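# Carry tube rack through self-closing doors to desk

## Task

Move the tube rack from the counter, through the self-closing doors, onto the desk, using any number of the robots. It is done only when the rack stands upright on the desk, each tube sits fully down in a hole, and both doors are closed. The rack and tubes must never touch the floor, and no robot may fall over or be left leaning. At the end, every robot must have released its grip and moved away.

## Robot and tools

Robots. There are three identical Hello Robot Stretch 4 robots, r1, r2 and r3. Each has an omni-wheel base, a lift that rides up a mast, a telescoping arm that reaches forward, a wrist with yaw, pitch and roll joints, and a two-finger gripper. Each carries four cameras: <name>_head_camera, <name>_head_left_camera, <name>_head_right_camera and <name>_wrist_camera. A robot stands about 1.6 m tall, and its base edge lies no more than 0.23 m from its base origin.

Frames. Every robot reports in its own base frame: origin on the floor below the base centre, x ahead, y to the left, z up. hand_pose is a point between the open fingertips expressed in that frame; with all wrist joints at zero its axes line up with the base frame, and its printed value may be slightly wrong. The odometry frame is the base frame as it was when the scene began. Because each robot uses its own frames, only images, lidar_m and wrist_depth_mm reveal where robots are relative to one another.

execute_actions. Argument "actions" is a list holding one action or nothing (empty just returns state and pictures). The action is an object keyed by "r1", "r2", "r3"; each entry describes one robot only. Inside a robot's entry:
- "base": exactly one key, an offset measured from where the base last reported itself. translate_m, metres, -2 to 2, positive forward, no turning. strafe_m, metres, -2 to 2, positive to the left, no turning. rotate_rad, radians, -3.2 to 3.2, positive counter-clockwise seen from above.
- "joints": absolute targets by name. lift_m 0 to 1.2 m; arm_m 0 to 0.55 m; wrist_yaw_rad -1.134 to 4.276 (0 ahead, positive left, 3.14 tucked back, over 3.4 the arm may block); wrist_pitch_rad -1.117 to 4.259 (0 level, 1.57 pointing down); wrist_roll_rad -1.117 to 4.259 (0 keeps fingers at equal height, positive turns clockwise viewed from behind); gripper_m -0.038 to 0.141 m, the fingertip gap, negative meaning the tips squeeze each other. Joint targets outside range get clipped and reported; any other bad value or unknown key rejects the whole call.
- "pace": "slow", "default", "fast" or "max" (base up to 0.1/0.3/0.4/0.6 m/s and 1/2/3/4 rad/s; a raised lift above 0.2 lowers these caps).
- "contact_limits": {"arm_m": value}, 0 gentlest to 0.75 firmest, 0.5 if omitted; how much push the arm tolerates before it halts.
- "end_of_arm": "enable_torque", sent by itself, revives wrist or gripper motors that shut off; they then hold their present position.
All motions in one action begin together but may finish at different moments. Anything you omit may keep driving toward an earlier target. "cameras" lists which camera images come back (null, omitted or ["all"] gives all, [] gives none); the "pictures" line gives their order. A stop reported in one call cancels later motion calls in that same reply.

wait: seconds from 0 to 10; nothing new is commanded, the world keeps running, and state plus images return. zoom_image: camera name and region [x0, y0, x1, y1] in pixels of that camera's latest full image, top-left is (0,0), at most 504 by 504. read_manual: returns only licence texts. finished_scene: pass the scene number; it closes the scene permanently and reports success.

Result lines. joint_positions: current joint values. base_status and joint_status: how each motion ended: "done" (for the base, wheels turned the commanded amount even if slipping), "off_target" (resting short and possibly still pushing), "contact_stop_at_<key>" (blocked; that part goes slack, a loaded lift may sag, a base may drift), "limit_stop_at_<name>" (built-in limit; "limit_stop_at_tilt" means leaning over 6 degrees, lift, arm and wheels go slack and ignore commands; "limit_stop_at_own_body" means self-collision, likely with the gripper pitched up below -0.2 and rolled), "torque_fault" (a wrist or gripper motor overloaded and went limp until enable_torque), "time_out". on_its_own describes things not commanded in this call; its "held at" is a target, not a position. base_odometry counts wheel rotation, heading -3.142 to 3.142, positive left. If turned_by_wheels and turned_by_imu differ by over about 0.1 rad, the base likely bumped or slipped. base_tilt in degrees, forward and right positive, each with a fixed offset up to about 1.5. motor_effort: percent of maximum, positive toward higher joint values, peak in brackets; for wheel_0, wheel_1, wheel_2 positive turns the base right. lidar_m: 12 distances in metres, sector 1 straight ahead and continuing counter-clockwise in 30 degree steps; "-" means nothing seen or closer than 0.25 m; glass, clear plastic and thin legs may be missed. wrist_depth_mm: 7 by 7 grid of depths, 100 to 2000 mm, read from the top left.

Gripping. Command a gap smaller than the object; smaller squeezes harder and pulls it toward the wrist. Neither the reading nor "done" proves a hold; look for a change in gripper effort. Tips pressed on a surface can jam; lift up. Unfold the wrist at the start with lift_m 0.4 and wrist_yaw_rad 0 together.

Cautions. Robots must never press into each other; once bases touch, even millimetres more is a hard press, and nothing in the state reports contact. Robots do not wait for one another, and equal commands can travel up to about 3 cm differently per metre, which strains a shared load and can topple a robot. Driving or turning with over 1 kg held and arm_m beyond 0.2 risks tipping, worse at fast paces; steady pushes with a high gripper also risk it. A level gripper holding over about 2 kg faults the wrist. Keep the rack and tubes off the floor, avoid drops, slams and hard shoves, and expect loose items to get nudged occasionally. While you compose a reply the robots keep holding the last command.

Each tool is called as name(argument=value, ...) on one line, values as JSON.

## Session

execute_actions(actions=[])

Scene clock: 0.00 s.
r1.base_odometry: x=+0.000 y=+0.000 heading=+0.000 (m, m, rad; r1's odometry frame)
r1.turned_by_wheels: +0.000 (rad since the last result)
r1.turned_by_imu: +0.000 (rad since the last result)
r1.base_tilt: forward=+0.3 right=-0.3 (deg)
r1.lidar_m: 1.27 2.75 2.01 1.77 1.82 1.37 1.24 1.27 1.46 1.33 1.35 1.71
r1.base_status: not commanded
r1.joint_positions: lift_m=+0.197 arm_m=-0.002 wrist_yaw_rad=+3.188 wrist_pitch_rad=+0.000 wrist_roll_rad=-0.002 gripper_m=+0.057
r1.joint_status: not commanded
r1.motor_effort: lift_m=+18 arm_m=+0 wrist_yaw_rad=+2 wrist_pitch_rad=-6 wrist_roll_rad=-1 gripper_m=-3 wheel_0=+0 wheel_1=+1 wheel_2=-1 (%)
r1.hand_pose: x=-0.1238 y=+0.0740 z=+0.3753 quat_wxyz=(-0.023, +0.000, -0.001, +1.000) (m; r1's base frame)
r1.wrist_depth_mm: - - 132 1397 1397 1397 1397 / - - 132 1366 1397 1430 1430 / - 113 134 1397 1397 1430 1464 / 139 137 273 1397 1430 1464 1464 / 213 1366 1366 1397 1430 1499 1499 / 213 1160 991 1118 200 1229 1229 / 212 798 878 - 904 842 891
r2.base_odometry: x=+0.000 y=+0.000 heading=+0.000 (m, m, rad; r2's odometry frame)
r2.turned_by_wheels: +0.000 (rad since the last result)
r2.turned_by_imu: +0.000 (rad since the last result)
r2.base_tilt: forward=+0.0 right=-0.3 (deg)
r2.lidar_m: 1.56 1.17 1.04 1.04 1.23 2.35 2.54 2.36 2.06 2.09 1.78 1.55
r2.base_status: not commanded
r2.joint_positions: lift_m=+0.261 arm_m=+0.003 wrist_yaw_rad=+3.179 wrist_pitch_rad=-0.002 wrist_roll_rad=-0.003 gripper_m=+0.057
r2.joint_status: not commanded
r2.motor_effort: lift_m=+19 arm_m=+0 wrist_yaw_rad=-2 wrist_pitch_rad=-4 wrist_roll_rad=-1 gripper_m=-2 wheel_0=+0 wheel_1=+0 wheel_2=+0 (%)
r2.hand_pose: x=-0.1181 y=+0.0765 z=+0.4401 quat_wxyz=(-0.019, +0.001, -0.001, +1.000) (m; r2's base frame)
r2.wrist_depth_mm: - - 138 - - - - / - - 137 - - - - / - 107 137 - - - - / - 139 151 - - - - / 197 - - - - - - / 202 1499 198 1499 198 1499 1499 / 206 960 1025 - 1098 931 1025
r3.base_odometry: x=+0.000 y=+0.000 heading=+0.000 (m, m, rad; r3's odometry frame)
r3.turned_by_wheels: +0.000 (rad since the last result)
r3.turned_by_imu: +0.000 (rad since the last result)
r3.base_tilt: forward=-0.7 right=+0.0 (deg)
r3.lidar_m: 1.25 2.16 1.40 1.25 1.31 1.61 1.18 1.25 1.58 1.83 1.94 2.39
r3.base_status: not commanded
r3.joint_positions: lift_m=+0.137 arm_m=-0.002 wrist_yaw_rad=+3.101 wrist_pitch_rad=+0.015 wrist_roll_rad=+0.002 gripper_m=+0.057
r3.joint_status: not commanded
r3.motor_effort: lift_m=+20 arm_m=+0 wrist_yaw_rad=+2 wrist_pitch_rad=-6 wrist_roll_rad=-1 gripper_m=-4 wheel_0=+0 wheel_1=+0 wheel_2=+0 (%)
r3.hand_pose: x=-0.1157 y=+0.0990 z=+0.3106 quat_wxyz=(+0.020, -0.008, +0.001, +1.000) (m; r3's base frame)
r3.wrist_depth_mm: - 141 1397 - - 1983 1430 / - 121 175 - - 1983 1397 / - 123 170 - - 1921 1430 / 116 142 243 - - 1921 1430 / 1708 - - - - 1863 1397 / 1078 1182 198 1205 194 1182 1182 / 768 788 798 112 798 759 831
pictures: r1_head_camera, r1_head_left_camera, r1_head_right_camera, r1_wrist_camera, r2_head_camera, r2_head_left_camera, r2_head_right_camera, r2_wrist_camera, r3_head_camera, r3_head_left_camera, r3_head_right_camera, r3_wrist_camera
Images, in order (width x height): r1_head_camera 420x560, r1_head_left_camera 420x672, r1_head_right_camera 420x672, r1_wrist_camera 616x392, r2_head_camera 420x560, r2_head_left_camera 420x672, r2_head_right_camera 420x672, r2_wrist_camera 616x392, r3_head_camera 420x560, r3_head_left_camera 420x672, r3_head_right_camera 420x672, r3_wrist_camera 616x392.

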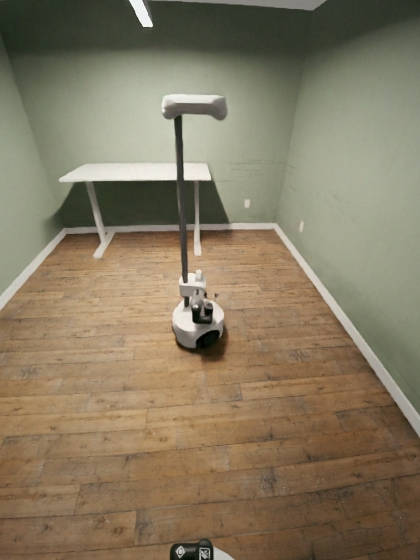

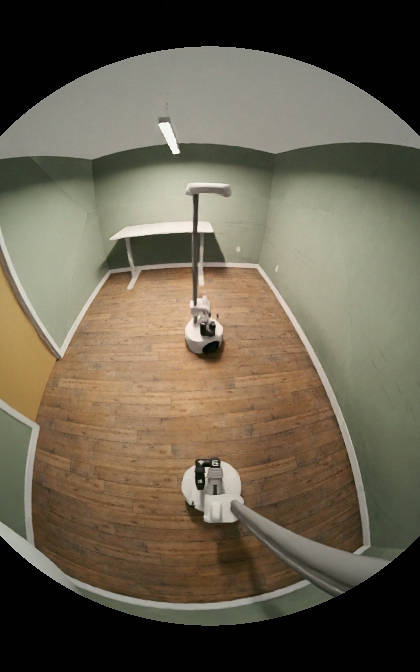

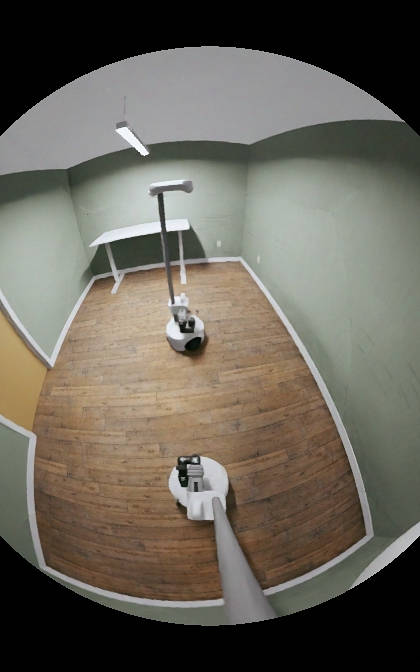

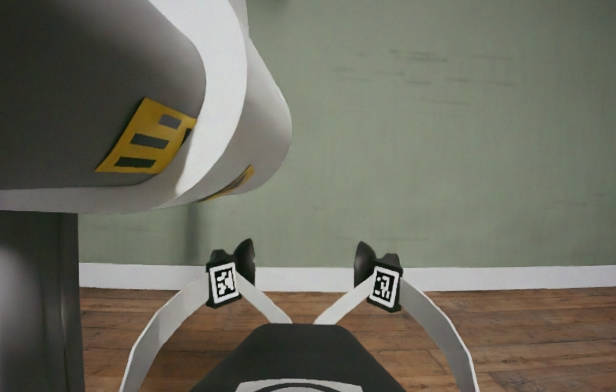

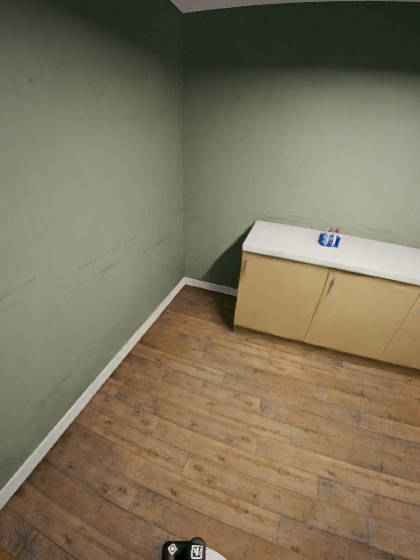

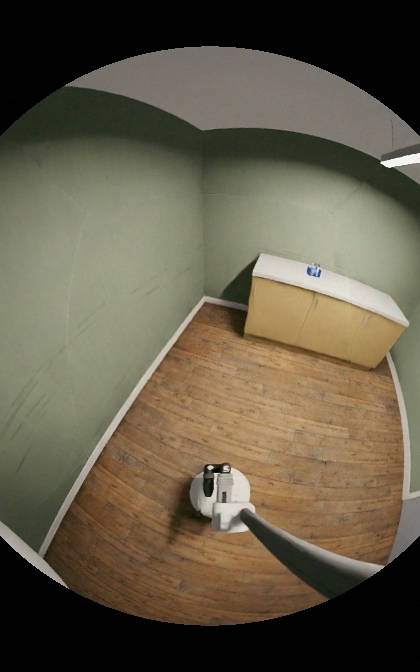

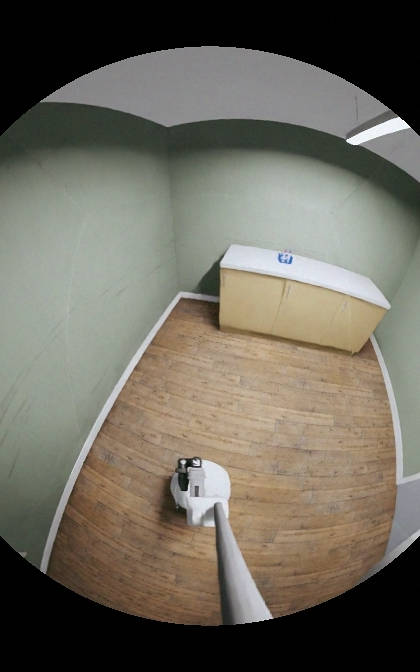

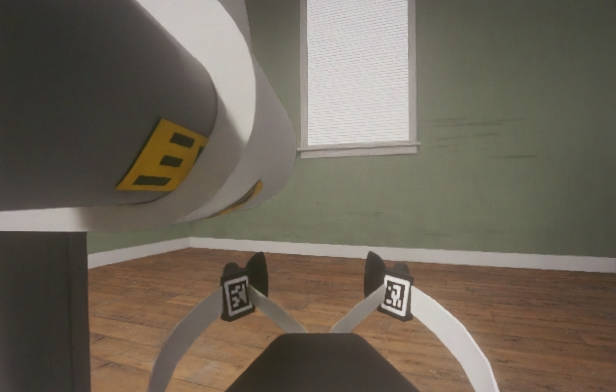

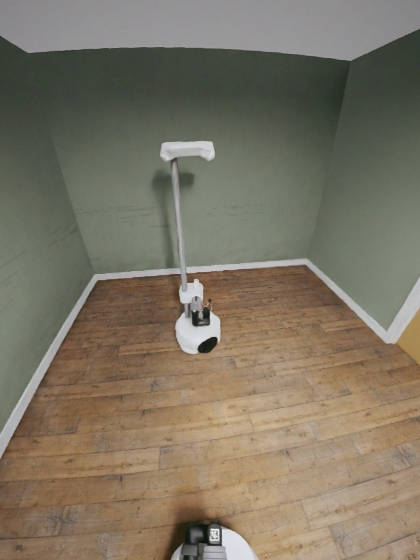

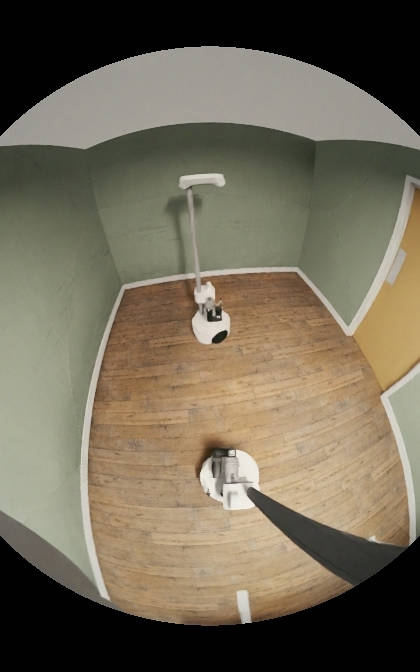

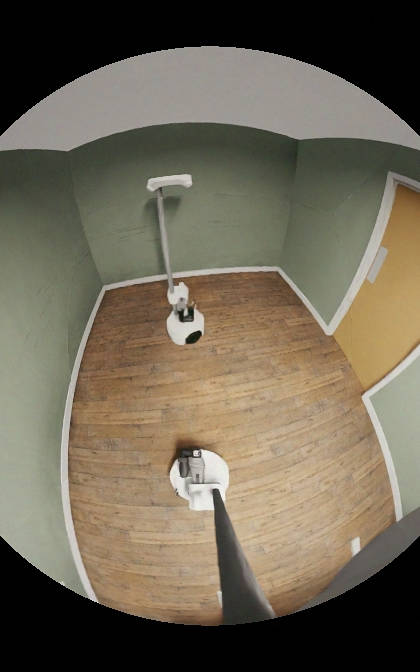

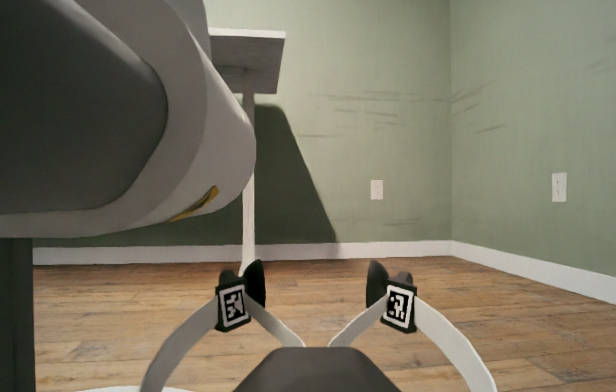

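zoom_image(camera="r2_head_camera", region=[290, 210, 370, 270])

Region (290, 210, 370, 270) of r2_head_camera's 420x560 image, scaled by 6.300, with more detail than that image has; it fills the top 378 rows of this view, and the rest is white.

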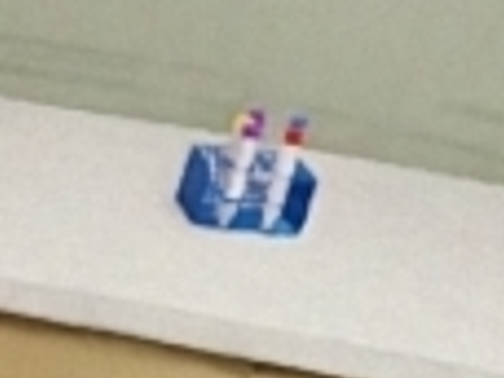

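execute_actions(actions=[{"r2": {"base": {"rotate_rad": -0.52}, "pace":"fast"}, "r3": {"base": {"rotate_rad": -1.48}, "joints":{"lift_m":0.2}, "pace":"fast"}, "r1": {"base": {"rotate_rad": 1.69}, "pace":"fast"}}], cameras=[])

execute_actions(actions=[{"r2": {"base": {"translate_m": 0.9}, "joints":{"lift_m":0.85,"wrist_yaw_rad":0,"wrist_pitch_rad":0.15,"gripper_m":0.141}, "pace":"fast"}, "r3": {"base": {"translate_m": 1.15}, "pace":"fast"}, "r1": {"base": {"translate_m": 0.2}, "pace":"fast"}}], cameras=["r1_head_camera","r2_head_camera","r2_wrist_camera","r3_head_camera"])

Scene clock: 16.70 s.
r1.base_odometry: x=+0.000 y=+0.000 heading=+1.690 (m, m, rad; r1's odometry frame)
r1.turned_by_wheels: +1.690 (rad since the last result)
r1.turned_by_imu: +1.698 (rad since the last result)
r1.base_tilt: forward=+0.2 right=-0.5 (deg)
r1.lidar_m: 1.77 1.81 1.31 1.24 1.30 1.38 1.35 1.39 1.89 1.28 2.56 1.94
r1.base_status: done
r1.joint_positions: lift_m=+0.197 arm_m=-0.002 wrist_yaw_rad=+3.188 wrist_pitch_rad=+0.000 wrist_roll_rad=-0.002 gripper_m=+0.057
r1.joint_status: not commanded
r1.motor_effort: lift_m=+18(18) arm_m=+0(0) wrist_yaw_rad=+1(1) wrist_pitch_rad=-6(6) wrist_roll_rad=-2(0) gripper_m=-3(3) wheel_0=-1(11) wheel_1=+0(8) wheel_2=+0(10) (%)
r1.hand_pose: x=-0.1238 y=+0.0740 z=+0.3753 quat_wxyz=(-0.023, +0.000, -0.001, +1.000) (m; r1's base frame)
r1.wrist_depth_mm: - - 131 1464 1430 1464 1397 / - - 132 1464 1464 1464 1430 / - 113 134 1464 1464 1430 1430 / 138 136 273 1499 1464 1464 1464 / 214 1537 1537 1537 1464 1464 1464 / 213 1160 1008 1118 200 1229 1205 / 212 788 866 - 904 842 891
r2.base_odometry: x=+0.000 y=+0.000 heading=-0.520 (m, m, rad; r2's odometry frame)
r2.turned_by_wheels: -0.520 (rad since the last result)
r2.turned_by_imu: -0.516 (rad since the last result)
r2.base_tilt: forward=+0.0 right=-0.2 (deg)
r2.lidar_m: 1.55 1.56 1.17 1.03 1.04 1.27 2.40 2.52 2.36 2.05 2.06 1.76
r2.base_status: done
r2.joint_positions: lift_m=+0.261 arm_m=+0.003 wrist_yaw_rad=+3.179 wrist_pitch_rad=-0.002 wrist_roll_rad=-0.003 gripper_m=+0.057
r2.joint_status: not commanded
r2.motor_effort: lift_m=+19(19) arm_m=-1(0) wrist_yaw_rad=-1(1) wrist_pitch_rad=-4(5) wrist_roll_rad=-1(0) gripper_m=-1(0) wheel_0=-1(7) wheel_1=-1(7) wheel_2=-1(8) (%)
r2.hand_pose: x=-0.1181 y=+0.0765 z=+0.4401 quat_wxyz=(-0.019, +0.001, -0.001, +1.000) (m; r2's base frame)
r2.wrist_depth_mm: - - 138 - - 1537 1160 / - - 137 - - 1537 1160 / - 107 137 - - 1537 1160 / - 139 150 - - 1576 1138 / 196 - - - - 1576 1182 / 203 1537 198 1499 199 1397 1098 / 207 946 1008 - 1078 931 991
r3.base_odometry: x=+0.000 y=+0.000 heading=-1.480 (m, m, rad; r3's odometry frame)
r3.turned_by_wheels: -1.480 (rad since the last result)
r3.turned_by_imu: -1.488 (rad since the last result)
r3.base_tilt: forward=-0.8 right=+0.0 (deg)
r3.lidar_m: 1.84 1.95 2.51 1.29 1.93 1.36 1.28 1.29 1.74 1.18 1.23 1.63
r3.base_status: done
r3.joint_positions: lift_m=+0.200 arm_m=-0.002 wrist_yaw_rad=+3.101 wrist_pitch_rad=+0.015 wrist_roll_rad=+0.002 gripper_m=+0.057
r3.joint_status: all done
r3.motor_effort: lift_m=+23(26) arm_m=+0(0) wrist_yaw_rad=+1(2) wrist_pitch_rad=-5(5) wrist_roll_rad=-1(2) gripper_m=-4(6) wheel_0=-1(9) wheel_1=-1(8) wheel_2=-2(6) (%)
r3.hand_pose: x=-0.1157 y=+0.0990 z=+0.3737 quat_wxyz=(+0.020, -0.008, +0.001, +1.000) (m; r3's base frame)
r3.wrist_depth_mm: - 141 1366 1397 1430 1430 1499 / - 121 175 1366 1430 1430 1430 / - 122 170 1397 1430 1430 1464 / 116 141 243 1397 1430 1464 1499 / 1336 1366 1336 1366 1430 1464 1499 / 1229 1308 198 1397 194 1397 1397 / 891 931 960 113 946 878 931
pictures: none
No camera images: the call's "cameras" was empty. Leave "cameras" out to get every camera's image.

Scene clock: 20.93 s.
r1.base_odometry: x=-0.024 y=+0.199 heading=+1.690 (m, m, rad; r1's odometry frame)
r1.turned_by_wheels: +0.000 (rad since the last result)
r1.turned_by_imu: -0.002 (rad since the last result)
r1.base_tilt: forward=+0.3 right=-0.4 (deg)
r1.lidar_m: 1.57 1.64 1.28 1.24 1.31 1.62 1.53 1.59 2.16 2.68 1.56 1.75
r1.base_status: done
r1.joint_positions: lift_m=+0.197 arm_m=-0.002 wrist_yaw_rad=+3.188 wrist_pitch_rad=+0.000 wrist_roll_rad=-0.002 gripper_m=+0.057
r1.joint_status: not commanded
r1.motor_effort: lift_m=+18(18) arm_m=+0(0) wrist_yaw_rad=+0(1) wrist_pitch_rad=-7(7) wrist_roll_rad=+1(0) gripper_m=-3(4) wheel_0=+2(6) wheel_1=+3(5) wheel_2=+1(18) (%)
r1.hand_pose: x=-0.1238 y=+0.0740 z=+0.3753 quat_wxyz=(-0.023, +0.000, -0.001, +1.000) (m; r1's base frame)
r1.wrist_depth_mm: - - 132 1661 1661 1618 1618 / - - 132 1661 1661 1618 1661 / - 113 134 1708 1661 1661 1661 / 138 136 273 1708 1708 1661 1618 / 213 1708 1756 1661 1708 1661 1661 / 213 1138 991 1118 200 1229 1205 / 213 809 866 - 904 842 878
r2.base_odometry: x=+0.781 y=-0.447 heading=-0.520 (m, m, rad; r2's odometry frame)
r2.turned_by_wheels: +0.000 (rad since the last result)
r2.turned_by_imu: +0.000 (rad since the last result)
r2.base_tilt: forward=+0.0 right=-0.2 (deg)
r2.lidar_m: 0.67 0.67 0.80 1.22 1.23 1.48 2.77 3.43 2.12 1.89 1.32 0.78
r2.base_status: done
r2.joint_positions: lift_m=+0.850 arm_m=+0.003 wrist_yaw_rad=+0.000 wrist_pitch_rad=+0.152 wrist_roll_rad=-0.003 gripper_m=+0.141
r2.joint_status: all done
r2.motor_effort: lift_m=+21(24) arm_m=-1(1) wrist_yaw_rad=-2(8) wrist_pitch_rad=-5(5) wrist_roll_rad=+0(0) gripper_m=+2(6) wheel_0=+0(5) wheel_1=+0(6) wheel_2=+0(12) (%)
r2.hand_pose: x=+0.4587 y=-0.0873 z=+0.9843 quat_wxyz=(+0.997, -0.001, +0.076, +0.000) (m; r2's base frame)
r2.wrist_depth_mm: 946 976 1025 1098 1118 1182 1229 / 960 1008 1025 1118 1160 1205 1281 / 1008 1025 1098 1118 1205 1229 1308 / 1025 960 778 931 946 917 931 / 504 500 504 512 544 569 609 / 469 484 517 539 574 603 640 / 480 504 530 - 603 621 654
r3.base_odometry: x=+0.104 y=-1.145 heading=-1.481 (m, m, rad; r3's odometry frame)
r3.turned_by_wheels: +0.000 (rad since the last result)
r3.turned_by_imu: +0.003 (rad since the last result)
r3.base_tilt: forward=-0.7 right=+0.0 (deg)
r3.lidar_m: 0.66 0.70 1.05 2.29 1.56 2.58 2.44 1.75 1.22 1.13 1.05 0.71
r3.base_status: done
r3.joint_positions: lift_m=+0.200 arm_m=-0.002 wrist_yaw_rad=+3.101 wrist_pitch_rad=+0.015 wrist_roll_rad=+0.002 gripper_m=+0.057
r3.joint_status: not commanded
r3.motor_effort: lift_m=+23(23) arm_m=+0(0) wrist_yaw_rad=+1(2) wrist_pitch_rad=-5(6) wrist_roll_rad=-1(2) gripper_m=-1(1) wheel_0=-2(5) wheel_1=-2(2) wheel_2=+0(11) (%)
r3.hand_pose: x=-0.1157 y=+0.0990 z=+0.3737 quat_wxyz=(+0.020, -0.008, +0.001, +1.000) (m; r3's base frame)
r3.wrist_depth_mm: - 141 - - - - - / - 121 176 - - - - / - 122 170 - - - - / 116 141 245 - - - - / - - - - - - - / 1281 1397 198 1430 193 1430 1366 / 904 931 946 112 946 866 946
pictures: r1_head_camera, r2_head_camera, r2_wrist_camera, r3_head_camera
Images, in order (width x height): r1_head_camera 420x560, r2_head_camera 420x560, r2_wrist_camera 616x392, r3_head_camera 420x560.

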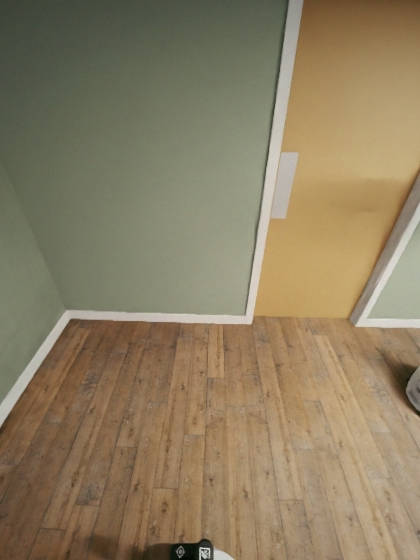

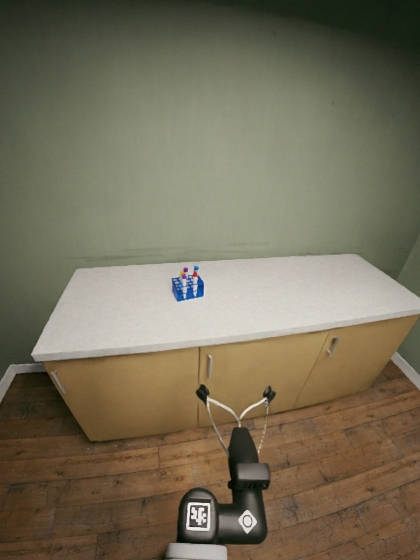

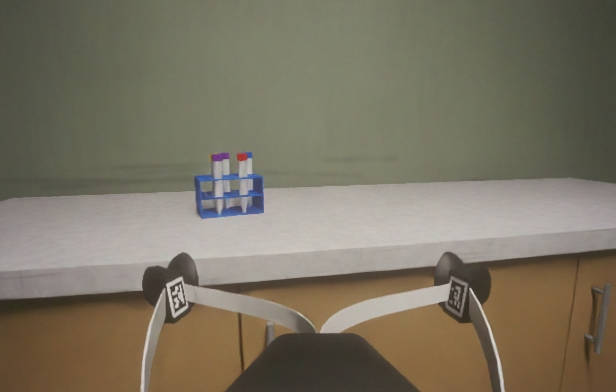

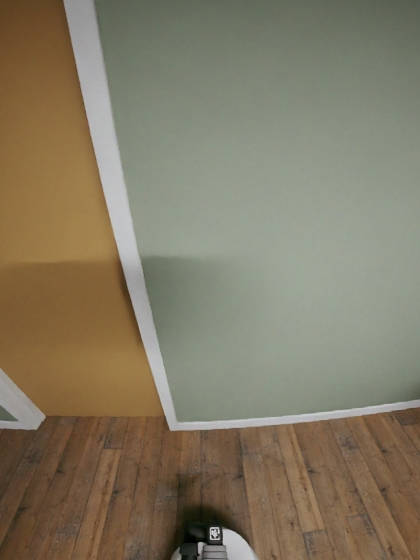

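zoom_image(camera="r2_head_camera", region=[150, 250, 230, 315])

zoom_image(camera="r2_wrist_camera", region=[170, 135, 290, 230])

Region (150, 250, 230, 315) of r2_head_camera's 420x560 image, scaled by 6.300, with more detail than that image has; it fills the top 410 rows of this view, and the rest is white.

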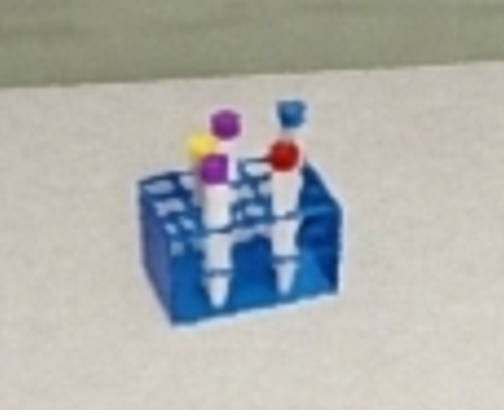

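Region (170, 135, 290, 230) of r2_wrist_camera's 616x392 image, scaled by 4.200; it fills the top 399 rows of this view, and the rest is white.

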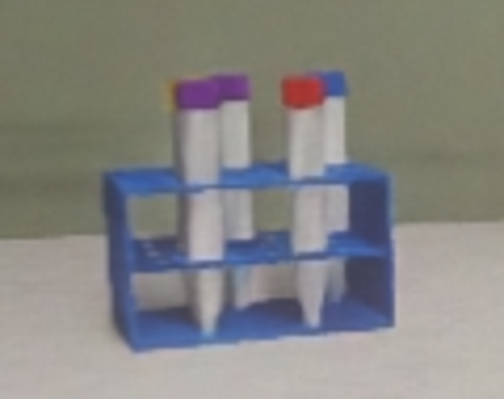

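execute_actions(actions=[{"r2": {"base": {"rotate_rad": 0.37}, "joints":{"lift_m":0.815}}, "r3": {"base": {"rotate_rad": 0.04}}}], cameras=[])

execute_actions(actions=[{"r2": {"base": {"strafe_m": -0.185}, "joints":{"arm_m":0.2}}, "r3": {"base": {"strafe_m": 0.66}, "pace":"fast"}, "r1": {"base": {"strafe_m": -0.78}, "pace":"fast"}}], cameras=["r1_head_camera","r2_head_camera","r2_wrist_camera","r3_head_camera"])

Scene clock: 39.67 s.
r1.base_odometry: x=-0.024 y=+0.199 heading=+1.690 (m, m, rad; r1's odometry frame)
r1.turned_by_wheels: +0.000 (rad since the last result)
r1.turned_by_imu: -0.002 (rad since the last result)
r1.base_tilt: forward=+0.4 right=-0.3 (deg)
r1.lidar_m: 1.56 1.64 1.31 1.24 1.30 1.63 1.53 1.62 2.17 2.68 1.56 1.74
r1.base_status: not commanded
r1.joint_positions: lift_m=+0.197 arm_m=-0.002 wrist_yaw_rad=+3.188 wrist_pitch_rad=+0.000 wrist_roll_rad=-0.002 gripper_m=+0.057
r1.joint_status: not commanded
r1.motor_effort: lift_m=+18(17) arm_m=+0(0) wrist_yaw_rad=+1(1) wrist_pitch_rad=-6(6) wrist_roll_rad=+0(1) gripper_m=-3(3) wheel_0=+2(2) wheel_1=+2(2) wheel_2=+1(1) (%)
r1.hand_pose: x=-0.1238 y=+0.0740 z=+0.3753 quat_wxyz=(-0.023, +0.000, -0.001, +1.000) (m; r1's base frame)
r1.wrist_depth_mm: - - 132 1618 1661 1618 1576 / - - 132 1708 1618 1618 1576 / - 113 134 1661 1661 1618 1618 / 139 136 272 1708 1661 1618 1618 / 214 1708 1708 1661 1708 1661 1618 / 213 1160 991 1118 201 1229 1229 / 213 798 866 - 904 831 878
r2.base_odometry: x=+0.781 y=-0.447 heading=-0.150 (m, m, rad; r2's odometry frame)
r2.turned_by_wheels: +0.370 (rad since the last result)
r2.turned_by_imu: +0.369 (rad since the last result)
r2.base_tilt: forward=+0.0 right=-0.2 (deg)
r2.lidar_m: 0.67 0.75 1.24 1.22 1.35 2.14 3.43 2.36 1.92 1.89 0.82 0.68
r2.base_status: done
r2.joint_positions: lift_m=+0.815 arm_m=+0.003 wrist_yaw_rad=+0.000 wrist_pitch_rad=+0.152 wrist_roll_rad=-0.003 gripper_m=+0.141
r2.joint_status: all done
r2.motor_effort: lift_m=+16(18) arm_m=+0(0) wrist_yaw_rad=-2(2) wrist_pitch_rad=-4(5) wrist_roll_rad=+0(0) gripper_m=+0(0) wheel_0=-2(5) wheel_1=+0(6) wheel_2=+0(7) (%)
r2.hand_pose: x=+0.4587 y=-0.0874 z=+0.9497 quat_wxyz=(+0.997, -0.001, +0.076, +0.000) (m; r2's base frame)
r2.wrist_depth_mm: 1182 1138 1078 1025 991 946 917 / 1205 1160 1118 1098 1025 991 931 / 1229 1205 1138 1078 1025 1008 960 / 1281 759 750 750 676 741 732 / 564 517 492 484 455 430 421 / 1308 554 521 496 480 452 442 / 1281 580 544 - 492 477 455
r3.base_odometry: x=+0.104 y=-1.145 heading=-1.440 (m, m, rad; r3's odometry frame)
r3.turned_by_wheels: +0.040 (rad since the last result)
r3.turned_by_imu: +0.041 (rad since the last result)
r3.base_tilt: forward=-0.7 right=+0.0 (deg)
r3.lidar_m: 0.67 0.69 1.08 2.69 1.57 2.55 2.41 1.63 1.21 1.14 1.01 0.73
r3.base_status: done
r3.joint_positions: lift_m=+0.200 arm_m=-0.002 wrist_yaw_rad=+3.101 wrist_pitch_rad=+0.015 wrist_roll_rad=+0.002 gripper_m=+0.057
r3.joint_status: not commanded
r3.motor_effort: lift_m=+22(22) arm_m=-1(1) wrist_yaw_rad=+2(2) wrist_pitch_rad=-5(4) wrist_roll_rad=-2(3) gripper_m=-4(3) wheel_0=+0(4) wheel_1=+1(12) wheel_2=+0(3) (%)
r3.hand_pose: x=-0.1157 y=+0.0990 z=+0.3737 quat_wxyz=(+0.020, -0.008, +0.001, +1.000) (m; r3's base frame)
r3.wrist_depth_mm: - 141 - - - - - / - 121 176 - - - - / - 122 170 - - - - / 116 141 243 - - - - / - - - - - - - / 1229 1366 198 1397 193 1430 1397 / 891 931 931 112 931 866 960
pictures: none
No camera images: the call's "cameras" was empty. Leave "cameras" out to get every camera's image.

Scene clock: 42.77 s.
r1.base_odometry: x=+0.751 y=+0.292 heading=+1.690 (m, m, rad; r1's odometry frame)
r1.turned_by_wheels: +0.000 (rad since the last result)
r1.turned_by_imu: -0.004 (rad since the last result)
r1.base_tilt: forward=+0.3 right=-0.4 (deg)
r1.lidar_m: 0.68 1.63 2.12 2.02 2.11 1.60 1.54 1.60 2.14 1.90 1.98 0.75
r1.base_status: done
r1.joint_positions: lift_m=+0.197 arm_m=-0.002 wrist_yaw_rad=+3.188 wrist_pitch_rad=+0.000 wrist_roll_rad=-0.002 gripper_m=+0.057
r1.joint_status: not commanded
r1.motor_effort: lift_m=+18(17) arm_m=+0(0) wrist_yaw_rad=+1(2) wrist_pitch_rad=-6(5) wrist_roll_rad=-1(0) gripper_m=-3(2) wheel_0=-1(11) wheel_1=+2(17) wheel_2=+0(1) (%)
r1.hand_pose: x=-0.1238 y=+0.0740 z=+0.3753 quat_wxyz=(-0.023, +0.000, -0.001, +1.000) (m; r1's base frame)
r1.wrist_depth_mm: - - 131 1661 1618 1618 1576 / - - 132 1661 1618 1661 1618 / - 113 134 1661 1661 1618 1618 / 139 137 273 1708 1708 1661 1618 / 213 1708 1708 1661 1618 1661 1661 / 213 1160 991 1118 200 1255 1205 / 213 788 866 - 904 842 891
r2.base_odometry: x=+0.753 y=-0.630 heading=-0.150 (m, m, rad; r2's odometry frame)
r2.turned_by_wheels: +0.000 (rad since the last result)
r2.turned_by_imu: +0.001 (rad since the last result)
r2.base_tilt: forward=+0.0 right=-0.2 (deg)
r2.lidar_m: 0.63 0.71 1.42 1.40 1.55 2.44 3.45 2.12 1.72 1.71 0.81 0.68
r2.base_status: done
r2.joint_positions: lift_m=+0.815 arm_m=+0.199 wrist_yaw_rad=+0.000 wrist_pitch_rad=+0.152 wrist_roll_rad=-0.003 gripper_m=+0.141
r2.joint_status: all done
r2.motor_effort: lift_m=+17(17) arm_m=+5(7) wrist_yaw_rad=-1(1) wrist_pitch_rad=-5(4) wrist_roll_rad=-1(1) gripper_m=+3(1) wheel_0=-1(10) wheel_1=+2(8) wheel_2=-1(2) (%)
r2.hand_pose: x=+0.6551 y=-0.0874 z=+0.9497 quat_wxyz=(+0.997, -0.001, +0.076, +0.000) (m; r2's base frame)
r2.wrist_depth_mm: 946 904 854 831 798 759 732 / 976 931 891 831 809 768 750 / 1008 946 917 866 842 788 768 / 878 750 741 504 723 715 715 / 392 392 389 387 387 384 377 / 283 268 252 263 237 230 258 / 319 300 263 - 234 226 217
r3.base_odometry: x=+0.758 y=-1.059 heading=-1.440 (m, m, rad; r3's odometry frame)
r3.turned_by_wheels: +0.000 (rad since the last result)
r3.turned_by_imu: +0.003 (rad since the last result)
r3.base_tilt: forward=-0.7 right=+0.0 (deg)
r3.lidar_m: 0.75 0.77 0.99 2.12 2.21 0.72 0.67 2.57 1.89 1.80 1.00 0.78
r3.base_status: done
r3.joint_positions: lift_m=+0.200 arm_m=-0.002 wrist_yaw_rad=+3.101 wrist_pitch_rad=+0.015 wrist_roll_rad=+0.002 gripper_m=+0.057
r3.joint_status: not commanded
r3.motor_effort: lift_m=+22(23) arm_m=+0(1) wrist_yaw_rad=+2(0) wrist_pitch_rad=-5(7) wrist_roll_rad=-2(4) gripper_m=-2(2) wheel_0=+1(10) wheel_1=+1(13) wheel_2=+0(0) (%)
r3.hand_pose: x=-0.1157 y=+0.0990 z=+0.3737 quat_wxyz=(+0.020, -0.008, +0.001, +1.000) (m; r3's base frame)
r3.wrist_depth_mm: - 141 - - - - - / - 121 176 - - - - / - 122 170 - - - - / 116 141 244 904 - - - / - - - - - - - / 1255 1397 199 831 193 1397 1430 / 891 946 866 113 946 878 960
pictures: r1_head_camera, r2_head_camera, r2_wrist_camera, r3_head_camera
Images, in order (width x height): r1_head_camera 420x560, r2_head_camera 420x560, r2_wrist_camera 616x392, r3_head_camera 420x560.

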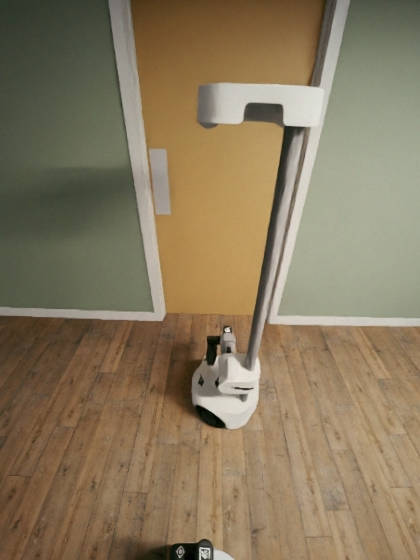

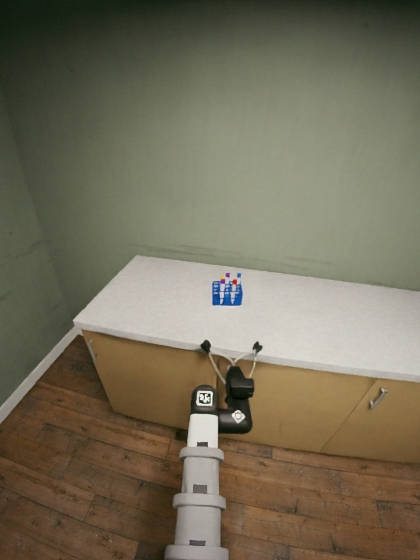

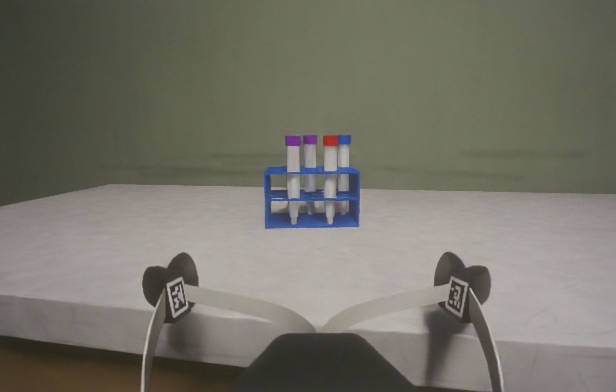

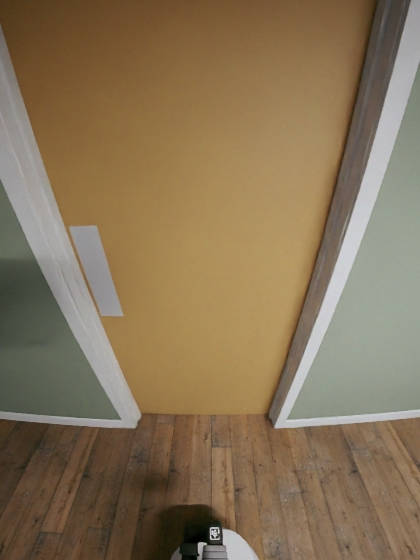

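execute_actions(actions=[{"r2": {"joints":{"arm_m":0.40}}, "r3": {"base": {"translate_m": 0.5}, "pace":"fast"}, "r1": {"base": {"translate_m": 0.4}}}], cameras=["r2_wrist_camera"])

Scene clock: 49.27 s.
r1.base_odometry: x=+0.703 y=+0.689 heading=+1.691 (m, m, rad; r1's odometry frame)
r1.turned_by_wheels: +0.000 (rad since the last result)
r1.turned_by_imu: -0.004 (rad since the last result)
r1.base_tilt: forward=+0.3 right=-0.3 (deg)
r1.lidar_m: 0.80 1.26 1.70 2.03 2.10 2.02 1.92 2.01 1.98 1.90 1.75 0.93
r1.base_status: done
r1.joint_positions: lift_m=+0.197 arm_m=-0.002 wrist_yaw_rad=+3.188 wrist_pitch_rad=+0.000 wrist_roll_rad=-0.002 gripper_m=+0.057
r1.joint_status: not commanded
r1.motor_effort: lift_m=+18(18) arm_m=+0(0) wrist_yaw_rad=+0(1) wrist_pitch_rad=-7(7) wrist_roll_rad=-1(1) gripper_m=-3(4) wheel_0=+3(14) wheel_1=+2(7) wheel_2=+1(12) (%)
r1.hand_pose: x=-0.1238 y=+0.0740 z=+0.3753 quat_wxyz=(-0.023, +0.000, -0.001, +1.000) (m; r1's base frame)
r1.wrist_depth_mm: - - 132 - 1983 1983 1921 / - - 132 - - - - / - 113 134 - - - 1983 / 138 136 273 - - - - / 214 - - - - - - / 213 1160 991 1138 200 1229 1255 / 212 788 878 - 904 842 891
r2.base_odometry: x=+0.753 y=-0.630 heading=-0.150 (m, m, rad; r2's odometry frame)
r2.turned_by_wheels: +0.000 (rad since the last result)
r2.turned_by_imu: +0.001 (rad since the last result)
r2.base_tilt: forward=+0.1 right=-0.3 (deg)
r2.lidar_m: 0.67 0.73 1.43 1.41 1.57 2.44 3.45 2.12 1.72 1.71 0.82 0.64
r2.base_status: not commanded
r2.joint_positions: lift_m=+0.815 arm_m=+0.399 wrist_yaw_rad=+0.000 wrist_pitch_rad=+0.152 wrist_roll_rad=-0.003 gripper_m=+0.141
r2.joint_status: all done
r2.motor_effort: lift_m=+17(16) arm_m=+5(6) wrist_yaw_rad=-2(1) wrist_pitch_rad=-5(5) wrist_roll_rad=-1(1) gripper_m=+0(1) wheel_0=-1(0) wheel_1=+2(2) wheel_2=-1(1) (%)
r2.hand_pose: x=+0.8551 y=-0.0874 z=+0.9497 quat_wxyz=(+0.997, -0.001, +0.076, +0.000) (m; r2's base frame)
r2.wrist_depth_mm: 741 699 661 634 615 591 559 / 741 707 676 647 627 597 580 / 788 741 699 654 640 621 597 / 788 732 621 287 640 621 603 / 387 392 355 317 349 379 377 / 263 247 233 263 232 230 256 / 197 198 198 - 207 187 199
r3.base_odometry: x=+0.824 y=-1.555 heading=-1.441 (m, m, rad; r3's odometry frame)
r3.turned_by_wheels: +0.000 (rad since the last result)
r3.turned_by_imu: +0.002 (rad since the last result)
r3.base_tilt: forward=-0.7 right=+0.0 (deg)
r3.lidar_m: 0.25 0.27 0.39 0.76 2.21 0.86 0.81 3.06 1.92 0.74 0.39 0.26
r3.base_status: done
r3.joint_positions: lift_m=+0.200 arm_m=-0.002 wrist_yaw_rad=+3.101 wrist_pitch_rad=+0.015 wrist_roll_rad=+0.002 gripper_m=+0.057
r3.joint_status: not commanded
r3.motor_effort: lift_m=+22(22) arm_m=+0(0) wrist_yaw_rad=+2(2) wrist_pitch_rad=-5(6) wrist_roll_rad=-2(1) gripper_m=-1(3) wheel_0=-2(5) wheel_1=-1(4) wheel_2=-1(12) (%)
r3.hand_pose: x=-0.1157 y=+0.0990 z=+0.3737 quat_wxyz=(+0.020, -0.008, +0.001, +1.000) (m; r3's base frame)
r3.wrist_depth_mm: - 141 - - - - - / - 121 176 - - - - / - 122 170 - - - - / 115 141 244 1138 - - - / - - - 1182 - - - / 1281 1397 198 917 195 1397 1366 / 891 946 931 112 931 878 960
pictures: r2_wrist_camera
Images, in order (width x height): r2_wrist_camera 616x392.

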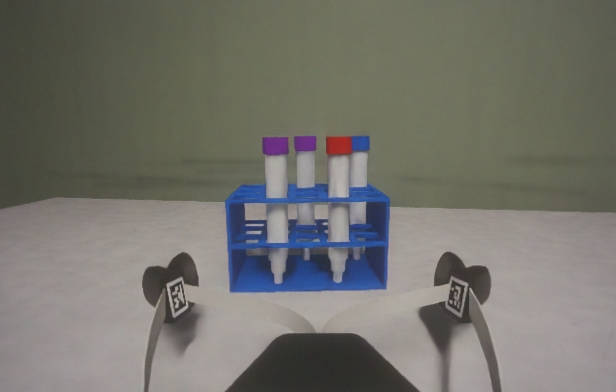

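execute_actions(actions=[{"r2": {"base":{"strafe_m":0.008}, "joints":{"arm_m":0.475}, "pace":"slow", "contact_limits":{"arm_m":0.15}}, "r3": {"base": {"translate_m": 0.4}, "pace":"slow"}, "r1": {"base": {"translate_m": 0.35}, "pace":"slow"}}], cameras=["r2_wrist_camera","r1_head_camera"])

Scene clock: 60.07 s.
r1.base_odometry: x=+0.661 y=+1.036 heading=+1.691 (m, m, rad; r1's odometry frame)
r1.turned_by_wheels: +0.000 (rad since the last result)
r1.turned_by_imu: -0.005 (rad since the last result)
r1.base_tilt: forward=+0.3 right=-0.4 (deg)
r1.lidar_m: 0.84 0.95 1.18 2.04 2.11 2.36 2.29 2.33 1.99 1.89 1.22 0.96
r1.base_status: done
r1.joint_positions: lift_m=+0.197 arm_m=-0.002 wrist_yaw_rad=+3.188 wrist_pitch_rad=+0.000 wrist_roll_rad=-0.002 gripper_m=+0.057
r1.joint_status: not commanded
r1.motor_effort: lift_m=+18(18) arm_m=+0(0) wrist_yaw_rad=+0(1) wrist_pitch_rad=-8(6) wrist_roll_rad=+0(0) gripper_m=-2(2) wheel_0=+2(6) wheel_1=+4(9) wheel_2=-3(5) (%)
r1.hand_pose: x=-0.1238 y=+0.0740 z=+0.3753 quat_wxyz=(-0.023, +0.000, -0.001, +1.000) (m; r1's base frame)
r1.wrist_depth_mm: - - 131 - - - - / - - 132 - - - - / - 113 134 - - - - / 138 136 274 - - - - / 213 1983 - - - - - / 214 1138 1008 1118 200 1255 1229 / 212 798 878 - 904 842 891
r2.base_odometry: x=+0.754 y=-0.622 heading=-0.150 (m, m, rad; r2's odometry frame)
r2.turned_by_wheels: +0.000 (rad since the last result)
r2.turned_by_imu: +0.002 (rad since the last result)
r2.base_tilt: forward=+0.0 right=-0.3 (deg)
r2.lidar_m: 0.66 0.73 1.41 1.39 1.55 2.44 3.45 2.14 1.73 1.70 0.81 0.66
r2.base_status: done
r2.joint_positions: lift_m=+0.815 arm_m=+0.474 wrist_yaw_rad=+0.000 wrist_pitch_rad=+0.152 wrist_roll_rad=-0.003 gripper_m=+0.141
r2.joint_status: all done
r2.motor_effort: lift_m=+17(17) arm_m=+6(4) wrist_yaw_rad=-1(2) wrist_pitch_rad=-5(4) wrist_roll_rad=-2(1) gripper_m=+0(0) wheel_0=+0(6) wheel_1=+0(5) wheel_2=+0(1) (%)
r2.contact_limits: arm_m 0.15
r2.hand_pose: x=+0.9301 y=-0.0874 z=+0.9497 quat_wxyz=(+0.997, -0.001, +0.076, +0.000) (m; r2's base frame)
r2.wrist_depth_mm: 654 621 591 564 549 521 504 / 668 640 609 580 559 530 517 / 691 661 621 580 564 544 535 / 699 668 634 244 264 559 535 / 389 389 267 241 236 379 377 / 262 246 221 216 215 230 255 / 197 198 197 - 206 187 198
r3.base_odometry: x=+0.876 y=-1.951 heading=-1.441 (m, m, rad; r3's odometry frame)
r3.turned_by_wheels: -0.001 (rad since the last result)
r3.turned_by_imu: +0.010 (rad since the last result)
r3.base_tilt: forward=-0.7 right=+0.0 (deg)
r3.lidar_m: 0.26 0.48 1.13 0.53 0.51 1.00 0.83 2.62 0.37 0.25 - 0.25
r3.base_status: done
r3.joint_positions: lift_m=+0.200 arm_m=-0.002 wrist_yaw_rad=+3.101 wrist_pitch_rad=+0.015 wrist_roll_rad=+0.002 gripper_m=+0.057
r3.joint_status: not commanded
r3.motor_effort: lift_m=+21(23) arm_m=+0(0) wrist_yaw_rad=+2(4) wrist_pitch_rad=-5(6) wrist_roll_rad=+0(3) gripper_m=-2(6) wheel_0=+11(27) wheel_1=-4(16) wheel_2=-15(26) (%)
r3.hand_pose: x=-0.1157 y=+0.0990 z=+0.3738 quat_wxyz=(+0.020, -0.008, +0.001, +1.000) (m; r3's base frame)
r3.wrist_depth_mm: - 141 - - - - - / - 121 175 - - - - / - 122 169 - - - - / 116 141 243 1182 - - - / - - - 1229 - - - / 1255 1397 200 976 194 1430 1366 / 878 946 946 112 946 866 946
pictures: r1_head_camera, r2_wrist_camera
Images, in order (width x height): r1_head_camera 420x560, r2_wrist_camera 616x392.

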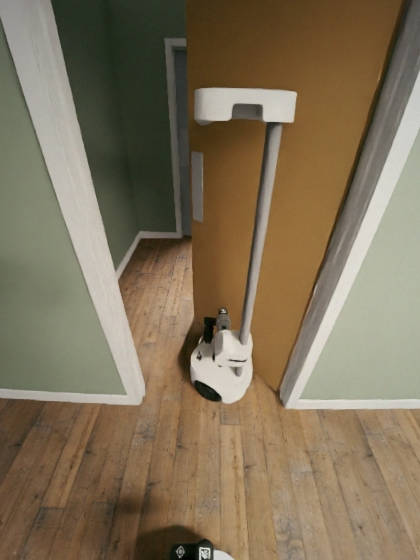

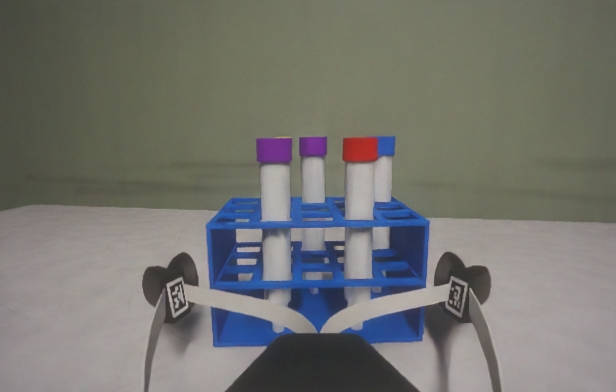

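execute_actions(actions=[{"r2": {"joints":{"arm_m":0.497}, "pace":"slow", "contact_limits":{"arm_m":0.15}}, "r3": {"base": {"translate_m": 0.15}, "pace":"slow"}, "r1": {"base": {"translate_m": 0.3}}}], cameras=["r2_wrist_camera"])

execute_actions(actions=[{"r2": {"joints":{"gripper_m":0.06}}, "r3": {"base": {"translate_m": 0.25}}, "r1": {"base": {"translate_m": 0.25}}}], cameras=["r2_wrist_camera","r3_head_camera"])

Scene clock: 67.67 s.
r1.base_odometry: x=+0.625 y=+1.334 heading=+1.691 (m, m, rad; r1's odometry frame)
r1.turned_by_wheels: +0.000 (rad since the last result)
r1.turned_by_imu: -0.004 (rad since the last result)
r1.base_tilt: forward=+0.4 right=-0.3 (deg)
r1.lidar_m: 0.69 0.70 0.78 2.03 2.13 2.71 2.56 2.66 1.99 1.91 0.80 0.71
r1.base_status: done
r1.joint_positions: lift_m=+0.197 arm_m=-0.002 wrist_yaw_rad=+3.188 wrist_pitch_rad=+0.000 wrist_roll_rad=-0.002 gripper_m=+0.057
r1.joint_status: not commanded
r1.motor_effort: lift_m=+18(18) arm_m=+1(0) wrist_yaw_rad=+0(0) wrist_pitch_rad=-7(7) wrist_roll_rad=+0(1) gripper_m=-3(3) wheel_0=+3(6) wheel_1=+3(6) wheel_2=-1(13) (%)
r1.hand_pose: x=-0.1238 y=+0.0740 z=+0.3753 quat_wxyz=(-0.023, +0.000, -0.001, +1.000) (m; r1's base frame)
r1.wrist_depth_mm: - - 132 - - - - / - - 132 - - - - / - 113 134 - - - - / 138 136 272 - - - - / 214 - - - - - - / 213 1138 991 1118 200 1229 1205 / 213 798 866 - 904 842 878
r2.base_odometry: x=+0.754 y=-0.622 heading=-0.150 (m, m, rad; r2's odometry frame)
r2.turned_by_wheels: +0.000 (rad since the last result)
r2.turned_by_imu: +0.001 (rad since the last result)
r2.base_tilt: forward=+0.0 right=-0.3 (deg)
r2.lidar_m: 0.64 0.73 1.41 1.39 1.56 2.44 3.45 2.13 1.73 1.70 0.81 0.66
r2.base_status: not commanded
r2.joint_positions: lift_m=+0.815 arm_m=+0.496 wrist_yaw_rad=+0.000 wrist_pitch_rad=+0.152 wrist_roll_rad=-0.003 gripper_m=+0.141
r2.joint_status: all done
r2.motor_effort: lift_m=+17(17) arm_m=+6(5) wrist_yaw_rad=-1(1) wrist_pitch_rad=-4(5) wrist_roll_rad=-2(1) gripper_m=+1(1) wheel_0=+0(0) wheel_1=+0(0) wheel_2=+0(0) (%)
r2.contact_limits: arm_m 0.15
r2.hand_pose: x=+0.9521 y=-0.0874 z=+0.9497 quat_wxyz=(+0.997, -0.001, +0.076, +0.000) (m; r2's base frame)
r2.wrist_depth_mm: 634 609 574 549 525 500 488 / 654 609 585 564 535 512 500 / 668 634 603 559 544 530 512 / 683 647 615 244 245 535 517 / 389 389 225 221 199 379 379 / 260 245 206 199 199 228 256 / 197 197 197 - 202 186 198
r3.base_odometry: x=+0.895 y=-2.100 heading=-1.442 (m, m, rad; r3's odometry frame)
r3.turned_by_wheels: +0.000 (rad since the last result)
r3.turned_by_imu: +0.000 (rad since the last result)
r3.base_tilt: forward=-0.7 right=+0.0 (deg)
r3.lidar_m: 0.32 1.55 1.12 0.88 0.56 0.79 0.67 3.60 0.29 0.25 - 0.25
r3.base_status: done
r3.joint_positions: lift_m=+0.200 arm_m=-0.002 wrist_yaw_rad=+3.101 wrist_pitch_rad=+0.015 wrist_roll_rad=+0.002 gripper_m=+0.057
r3.joint_status: not commanded
r3.motor_effort: lift_m=+21(21) arm_m=+0(0) wrist_yaw_rad=+2(1) wrist_pitch_rad=-5(6) wrist_roll_rad=-2(2) gripper_m=-4(1) wheel_0=+10(16) wheel_1=-6(6) wheel_2=-10(23) (%)
r3.hand_pose: x=-0.1157 y=+0.0990 z=+0.3738 quat_wxyz=(+0.020, -0.008, +0.001, +1.000) (m; r3's base frame)
r3.wrist_depth_mm: - 141 - - - - - / - 121 176 - - - - / - 122 169 - - - - / 116 142 243 917 - - - / - - - - - - - / 1255 1397 198 831 193 1397 1397 / 904 931 891 113 931 878 960
pictures: r2_wrist_camera
Images, in order (width x height): r2_wrist_camera 616x392.

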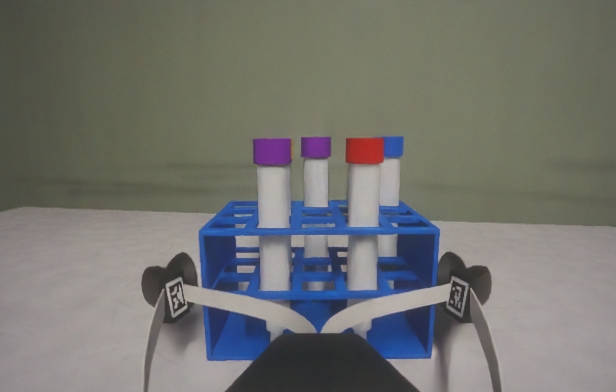

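Scene clock: 69.93 s.
r1.base_odometry: x=+0.595 y=+1.582 heading=+1.692 (m, m, rad; r1's odometry frame)
r1.turned_by_wheels: +0.000 (rad since the last result)
r1.turned_by_imu: -0.002 (rad since the last result)
r1.base_tilt: forward=+0.1 right=-0.3 (deg)
r1.lidar_m: 0.70 1.48 0.50 1.12 2.12 2.86 2.83 2.92 1.99 1.30 0.57 0.61
r1.base_status: done
r1.joint_positions: lift_m=+0.197 arm_m=-0.002 wrist_yaw_rad=+3.188 wrist_pitch_rad=+0.000 wrist_roll_rad=-0.002 gripper_m=+0.057
r1.joint_status: not commanded
r1.motor_effort: lift_m=+18(18) arm_m=+0(0) wrist_yaw_rad=+1(1) wrist_pitch_rad=-8(6) wrist_roll_rad=+0(2) gripper_m=-3(3) wheel_0=+1(11) wheel_1=+3(8) wheel_2=+0(7) (%)
r1.hand_pose: x=-0.1238 y=+0.0740 z=+0.3753 quat_wxyz=(-0.023, +0.000, -0.001, +1.000) (m; r1's base frame)
r1.wrist_depth_mm: - - 131 - - - - / - - 132 - - - - / - 113 134 - - - - / 138 136 273 - - - - / 213 1983 - - - - - / 213 1160 1008 1138 200 1229 1205 / 213 798 866 - 917 842 891
r2.base_odometry: x=+0.754 y=-0.622 heading=-0.150 (m, m, rad; r2's odometry frame)
r2.turned_by_wheels: +0.000 (rad since the last result)
r2.turned_by_imu: +0.001 (rad since the last result)
r2.base_tilt: forward=+0.0 right=-0.2 (deg)
r2.lidar_m: 0.65 0.72 1.41 1.40 1.56 2.44 3.44 2.12 1.73 1.70 0.82 0.65
r2.base_status: not commanded
r2.joint_positions: lift_m=+0.815 arm_m=+0.496 wrist_yaw_rad=+0.000 wrist_pitch_rad=+0.153 wrist_roll_rad=-0.003 gripper_m=+0.060
r2.joint_status: all done
r2.motor_effort: lift_m=+17(17) arm_m=+5(6) wrist_yaw_rad=-2(2) wrist_pitch_rad=-7(7) wrist_roll_rad=-1(1) gripper_m=-23(20) wheel_0=+0(0) wheel_1=+0(0) wheel_2=+0(0) (%)
r2.hand_pose: x=+0.9520 y=-0.0874 z=+0.9494 quat_wxyz=(+0.997, -0.001, +0.077, +0.000) (m; r2's base frame)
r2.wrist_depth_mm: 627 597 574 544 521 504 488 / 640 615 585 569 530 517 496 / 661 640 603 569 535 530 508 / 676 647 615 226 224 535 521 / 387 384 227 231 186 377 375 / 259 178 183 198 185 177 255 / 195 196 187 - 186 194 192
r3.base_odometry: x=+0.928 y=-2.347 heading=-1.441 (m, m, rad; r3's odometry frame)
r3.turned_by_wheels: +0.000 (rad since the last result)
r3.turned_by_imu: +0.001 (rad since the last result)
r3.base_tilt: forward=-0.7 right=+0.0 (deg)
r3.lidar_m: 1.77 1.55 1.13 1.08 0.68 0.71 0.68 0.42 0.25 0.25 0.25 0.25
r3.base_status: done
r3.joint_positions: lift_m=+0.200 arm_m=-0.002 wrist_yaw_rad=+3.101 wrist_pitch_rad=+0.015 wrist_roll_rad=+0.002 gripper_m=+0.057
r3.joint_status: not commanded
r3.motor_effort: lift_m=+21(21) arm_m=+0(0) wrist_yaw_rad=+0(2) wrist_pitch_rad=-5(5) wrist_roll_rad=+0(1) gripper_m=-5(1) wheel_0=+7(18) wheel_1=-4(3) wheel_2=-1(18) (%)
r3.hand_pose: x=-0.1157 y=+0.0990 z=+0.3738 quat_wxyz=(+0.020, -0.008, +0.001, +1.000) (m; r3's base frame)
r3.wrist_depth_mm: - 141 - - - - 603 / - 121 176 - - - 597 / - 122 169 - - - 603 / 116 142 243 904 - - 603 / 707 - - - - - 603 / 917 1430 198 842 193 1397 609 / 778 917 891 113 946 831 603
pictures: r2_wrist_camera, r3_head_camera
Images, in order (width x height): r2_wrist_camera 616x392, r3_head_camera 420x560.

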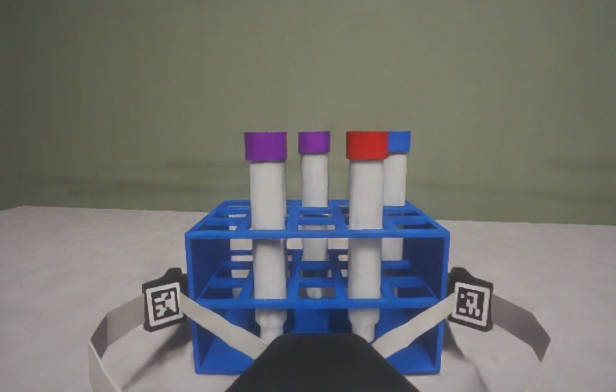

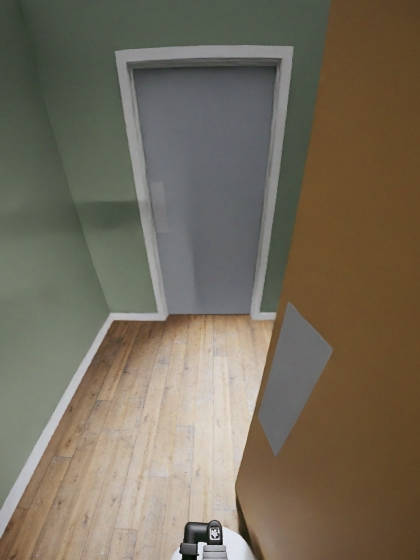

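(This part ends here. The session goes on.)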